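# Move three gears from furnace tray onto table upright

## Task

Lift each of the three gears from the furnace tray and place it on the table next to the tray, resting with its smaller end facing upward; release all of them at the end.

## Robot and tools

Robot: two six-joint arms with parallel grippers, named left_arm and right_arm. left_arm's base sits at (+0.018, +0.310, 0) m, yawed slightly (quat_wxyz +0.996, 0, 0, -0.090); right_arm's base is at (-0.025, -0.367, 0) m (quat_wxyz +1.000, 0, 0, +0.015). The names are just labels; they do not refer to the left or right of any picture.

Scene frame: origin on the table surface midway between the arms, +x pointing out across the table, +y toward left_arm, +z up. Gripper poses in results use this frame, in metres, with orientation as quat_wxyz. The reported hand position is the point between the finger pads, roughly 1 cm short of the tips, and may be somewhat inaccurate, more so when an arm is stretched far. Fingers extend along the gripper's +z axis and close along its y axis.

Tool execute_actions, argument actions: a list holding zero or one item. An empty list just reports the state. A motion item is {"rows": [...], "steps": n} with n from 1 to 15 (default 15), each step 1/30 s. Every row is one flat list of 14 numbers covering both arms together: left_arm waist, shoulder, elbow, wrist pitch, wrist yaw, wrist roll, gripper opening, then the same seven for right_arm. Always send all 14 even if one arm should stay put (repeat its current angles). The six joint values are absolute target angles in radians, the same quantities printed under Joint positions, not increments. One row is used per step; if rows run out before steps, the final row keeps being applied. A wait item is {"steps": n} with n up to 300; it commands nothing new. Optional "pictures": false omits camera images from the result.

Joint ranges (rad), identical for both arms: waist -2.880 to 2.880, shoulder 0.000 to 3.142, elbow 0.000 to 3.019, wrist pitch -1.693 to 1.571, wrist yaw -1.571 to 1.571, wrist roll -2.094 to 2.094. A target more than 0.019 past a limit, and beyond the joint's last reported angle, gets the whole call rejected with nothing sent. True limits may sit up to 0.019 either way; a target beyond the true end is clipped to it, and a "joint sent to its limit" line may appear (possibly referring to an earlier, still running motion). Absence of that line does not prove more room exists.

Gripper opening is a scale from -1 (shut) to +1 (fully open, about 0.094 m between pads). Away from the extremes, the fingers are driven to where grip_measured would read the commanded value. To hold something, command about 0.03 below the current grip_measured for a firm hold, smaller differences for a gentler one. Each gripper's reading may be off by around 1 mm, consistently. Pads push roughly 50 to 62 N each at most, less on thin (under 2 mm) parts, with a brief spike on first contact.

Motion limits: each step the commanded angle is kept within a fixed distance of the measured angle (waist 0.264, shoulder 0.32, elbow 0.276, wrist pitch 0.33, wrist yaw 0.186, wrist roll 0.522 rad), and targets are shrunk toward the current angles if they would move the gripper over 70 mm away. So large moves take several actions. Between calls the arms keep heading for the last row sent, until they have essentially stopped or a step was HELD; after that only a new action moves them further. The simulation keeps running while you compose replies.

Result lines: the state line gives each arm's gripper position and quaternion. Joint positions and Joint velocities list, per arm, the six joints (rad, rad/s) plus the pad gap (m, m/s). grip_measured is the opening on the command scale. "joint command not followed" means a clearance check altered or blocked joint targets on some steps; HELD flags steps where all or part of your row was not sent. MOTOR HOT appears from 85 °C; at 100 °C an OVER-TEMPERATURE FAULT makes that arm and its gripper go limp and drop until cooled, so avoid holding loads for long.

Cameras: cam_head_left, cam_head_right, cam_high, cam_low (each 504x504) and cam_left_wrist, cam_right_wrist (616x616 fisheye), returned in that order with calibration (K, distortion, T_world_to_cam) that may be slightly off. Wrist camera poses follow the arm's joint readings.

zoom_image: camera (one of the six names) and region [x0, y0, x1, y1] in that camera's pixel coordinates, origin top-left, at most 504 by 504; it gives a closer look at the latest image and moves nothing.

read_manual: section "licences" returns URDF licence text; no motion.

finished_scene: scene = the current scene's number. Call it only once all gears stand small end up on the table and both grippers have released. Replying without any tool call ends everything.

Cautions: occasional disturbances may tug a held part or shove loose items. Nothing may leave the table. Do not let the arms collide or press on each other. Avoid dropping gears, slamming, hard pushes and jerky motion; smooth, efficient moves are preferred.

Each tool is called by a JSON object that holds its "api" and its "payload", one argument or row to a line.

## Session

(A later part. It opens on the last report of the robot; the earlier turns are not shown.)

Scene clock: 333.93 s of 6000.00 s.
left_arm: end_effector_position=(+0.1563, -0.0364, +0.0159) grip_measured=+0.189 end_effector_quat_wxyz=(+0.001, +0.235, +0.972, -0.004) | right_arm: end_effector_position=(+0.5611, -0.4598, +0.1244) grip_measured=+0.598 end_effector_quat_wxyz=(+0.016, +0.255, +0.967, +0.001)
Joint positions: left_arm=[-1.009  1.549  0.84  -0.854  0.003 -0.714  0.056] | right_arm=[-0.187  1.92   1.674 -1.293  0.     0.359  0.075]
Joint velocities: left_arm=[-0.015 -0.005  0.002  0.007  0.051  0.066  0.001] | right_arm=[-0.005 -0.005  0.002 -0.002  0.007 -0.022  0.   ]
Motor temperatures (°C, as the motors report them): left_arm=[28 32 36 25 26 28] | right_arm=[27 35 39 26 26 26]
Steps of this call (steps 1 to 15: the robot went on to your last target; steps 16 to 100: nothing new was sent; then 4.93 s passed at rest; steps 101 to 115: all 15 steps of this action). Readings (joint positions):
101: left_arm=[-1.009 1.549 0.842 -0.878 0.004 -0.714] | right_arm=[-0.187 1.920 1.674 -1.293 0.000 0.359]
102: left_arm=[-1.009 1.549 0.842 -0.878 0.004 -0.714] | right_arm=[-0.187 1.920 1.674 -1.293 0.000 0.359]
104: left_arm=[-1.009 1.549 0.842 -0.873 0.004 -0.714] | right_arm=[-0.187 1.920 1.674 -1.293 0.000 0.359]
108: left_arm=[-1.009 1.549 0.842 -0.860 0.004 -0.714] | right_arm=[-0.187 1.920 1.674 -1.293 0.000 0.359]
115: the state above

In contact (a tug pulled it down). Release and lift.

{"api": "execute_actions", "payload": {
  "actions": [
    {"rows":[[-1.0,1.55,0.845,-0.85,0,-0.72,0.17,-0.19,1.93,1.71,-1.3,0,0.37,0.6],[-1.0,1.55,0.845,-0.85,0,-0.72,0.18,-0.19,1.93,1.71,-1.3,0,0.37,0.6],[-1.0,1.55,0.845,-0.85,0,-0.72,0.19,-0.19,1.93,1.71,-1.3,0,0.37,0.6],[-1.0,1.55,0.845,-0.85,0,-0.72,0.2,-0.19,1.93,1.71,-1.3,0,0.37,0.6],[-1.0,1.55,0.845,-0.85,0,-0.72,0.22,-0.19,1.93,1.71,-1.3,0,0.37,0.6],[-1.0,1.55,0.845,-0.85,0,-0.72,0.27,-0.19,1.93,1.71,-1.3,0,0.37,0.6],[-1.0,1.55,0.845,-0.85,0,-0.72,0.4,-0.19,1.93,1.71,-1.3,0,0.37,0.6],[-1.0,1.55,0.845,-0.85,0,-0.72,0.7,-0.19,1.93,1.71,-1.3,0,0.37,0.6]],"steps":14}
  ],
  "pictures": false
}}

{"api": "execute_actions", "payload": {
  "actions": [
    {"rows":[[-1.0,1.5,0.91,-0.89,0,-0.72,0.7,-0.19,1.93,1.71,-1.3,0,0.37,0.6],[-1.0,1.49,0.92,-0.91,0,-0.72,0.7,-0.19,1.93,1.71,-1.3,0,0.37,0.6],[-1.0,1.48,0.93,-0.93,0,-0.72,0.7,-0.19,1.93,1.71,-1.3,0,0.37,0.6],[-1.0,1.47,0.94,-0.96,0,-0.72,0.7,-0.19,1.93,1.71,-1.3,0,0.37,0.6],[-1.0,1.46,0.95,-0.99,0,-0.72,0.7,-0.19,1.93,1.71,-1.3,0,0.37,0.6],[-1.0,1.45,0.96,-1.02,0,-0.72,0.7,-0.19,1.93,1.71,-1.3,0,0.37,0.6],[-1.0,1.44,0.97,-1.06,0,-0.72,0.7,-0.19,1.93,1.71,-1.3,0,0.37,0.6]],"steps":15}
  ]
}}

Scene clock: 350.40 s of 6000.00 s.
left_arm: end_effector_position=(+0.1564, -0.0364, +0.0159) grip_measured=+0.698 end_effector_quat_wxyz=(+0.001, +0.235, +0.972, -0.004) | right_arm: end_effector_position=(+0.5611, -0.4598, +0.1244) grip_measured=+0.598 end_effector_quat_wxyz=(+0.016, +0.255, +0.967, +0.001)
Joint positions: left_arm=[-1.009  1.549  0.84  -0.854  0.003 -0.714  0.08 ] | right_arm=[-0.187  1.92   1.674 -1.293  0.     0.359  0.075]
Joint velocities: left_arm=[ 0.005  0.015  0.002 -0.007  0.066  0.037 -0.001] | right_arm=[ 0.005 -0.015 -0.012  0.017  0.037  0.022  0.001]
Motor temperatures (°C, as the motors report them): left_arm=[28 31 34 25 26 28] | right_arm=[27 36 40 26 26 26]
Steps of this call (steps 1 to 15: the robot went on to your last target; steps 16 to 90: nothing new was sent; then 13.00 s passed at rest; steps 91 to 104: all 14 steps of this action). Readings (joint positions):
91: left_arm=[-1.009 1.549 0.840 -0.854 0.003 -0.714] | right_arm=[-0.187 1.920 1.674 -1.293 0.000 0.359]
92: left_arm=[-1.009 1.549 0.840 -0.854 0.003 -0.714] | right_arm=[-0.187 1.920 1.674 -1.293 0.000 0.359]
94: left_arm=[-1.009 1.549 0.840 -0.854 0.003 -0.714] | right_arm=[-0.187 1.920 1.674 -1.293 0.000 0.359]
98: left_arm=[-1.009 1.549 0.840 -0.854 0.003 -0.714] | right_arm=[-0.187 1.920 1.674 -1.293 0.000 0.359]
104: the state above

Scene clock: 350.90 s of 6000.00 s.
left_arm: end_effector_position=(+0.1604, -0.0465, +0.0883) grip_measured=+0.698 end_effector_quat_wxyz=(+0.009, +0.235, +0.972, -0.015) | right_arm: end_effector_position=(+0.5611, -0.4598, +0.1244) grip_measured=+0.598 end_effector_quat_wxyz=(+0.016, +0.255, +0.967, +0.001)
Joint positions: left_arm=[-1.009  1.438  0.944 -1.042  0.003 -0.714  0.08 ] | right_arm=[-0.187  1.92   1.674 -1.293  0.     0.359  0.075]
Joint velocities: left_arm=[-0.024 -0.015 -0.012 -0.051 -0.081 -0.022 -0.001] | right_arm=[ 0.005  0.015 -0.002  0.007 -0.037 -0.066 -0.002]
Motor temperatures (°C, as the motors report them): left_arm=[28 32 35 25 26 28] | right_arm=[27 36 40 26 26 26]
Steps of this call (steps 1 to 15: all 15 steps of this action). Readings (joint positions):
1: left_arm=[-1.009 1.549 0.843 -0.858 0.003 -0.714] | right_arm=[-0.187 1.920 1.674 -1.293 0.000 0.359]
2: left_arm=[-1.009 1.546 0.849 -0.870 0.003 -0.714] | right_arm=[-0.187 1.920 1.674 -1.293 0.000 0.359]
4: left_arm=[-1.009 1.533 0.870 -0.903 0.003 -0.714] | right_arm=[-0.187 1.920 1.674 -1.293 0.000 0.359]
8: left_arm=[-1.009 1.481 0.923 -1.004 0.003 -0.714] | right_arm=[-0.187 1.920 1.674 -1.293 0.000 0.359]
15: the state above
camera_calibration (this result's frames):
cam_left_wrist: T_world_to_cam=[[-0.471776, -0.88157, 0.0161594, 0.0335123], [-0.713418, 0.39243, 0.580545, 0.0854482], [-0.518133, 0.262359, -0.814067, 0.2877], [0, 0, 0, 1]] pos_world=[0.225838, -0.0794698, 0.184059]
cam_right_wrist: T_world_to_cam=[[-0.489906, -0.871748, -0.0069467, -0.130604], [-0.720781, 0.400558, 0.56571, 0.523434], [-0.490374, 0.282152, -0.824575, 0.629539], [0, 0, 0, 1]] pos_world=[0.622007, -0.501145, 0.222083]

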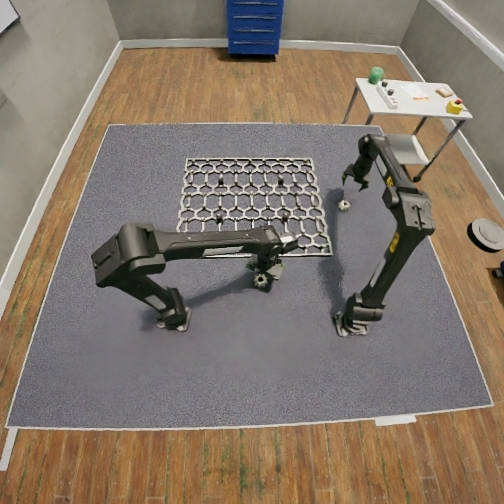

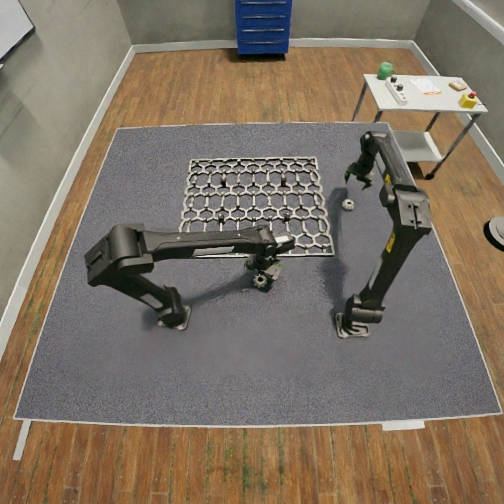

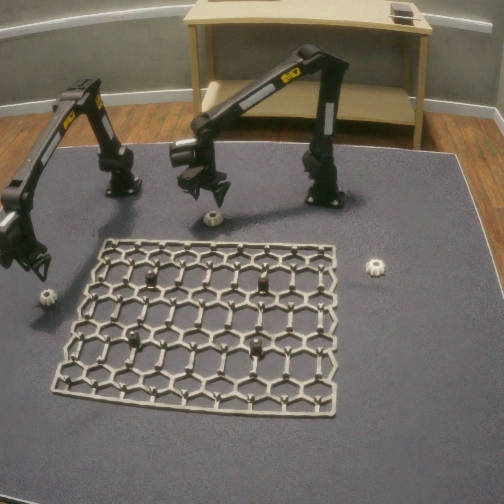

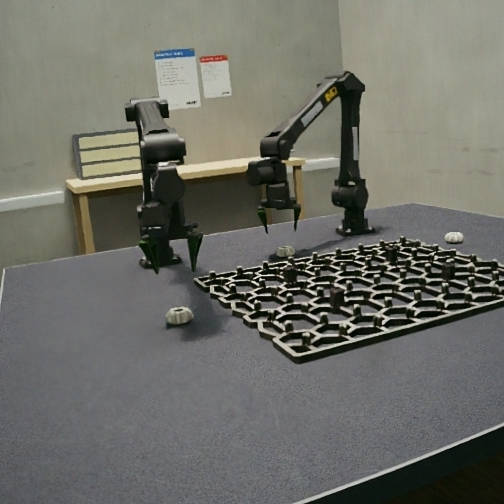

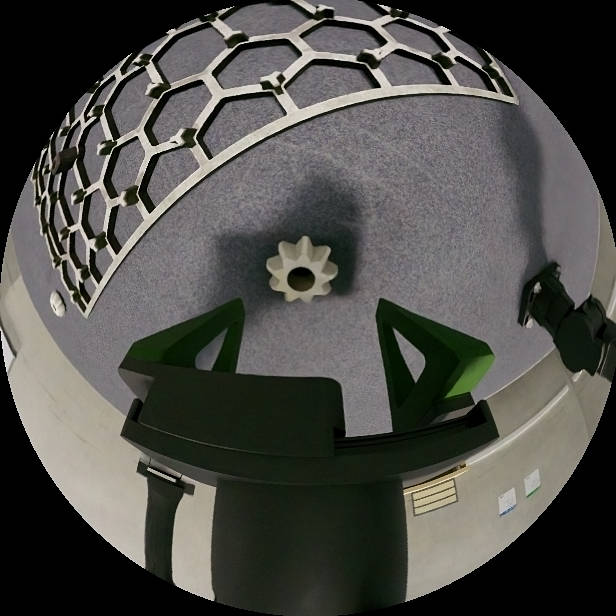

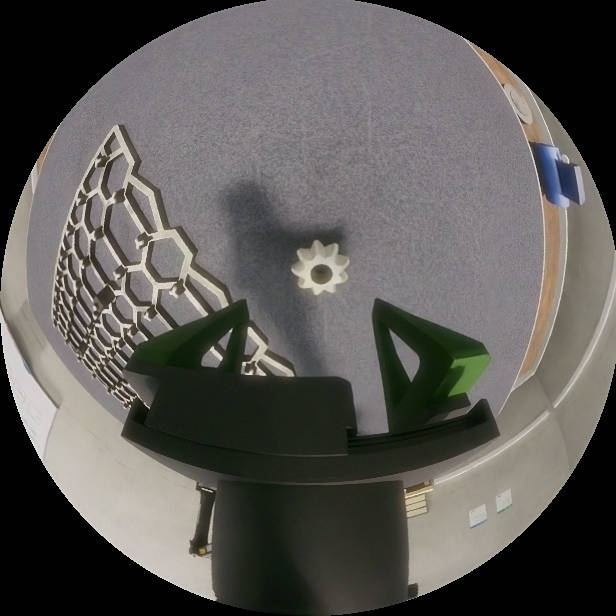

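{"api": "finished_scene", "payload": {
  "scene": 1
}}

The scene is finished: the task was done.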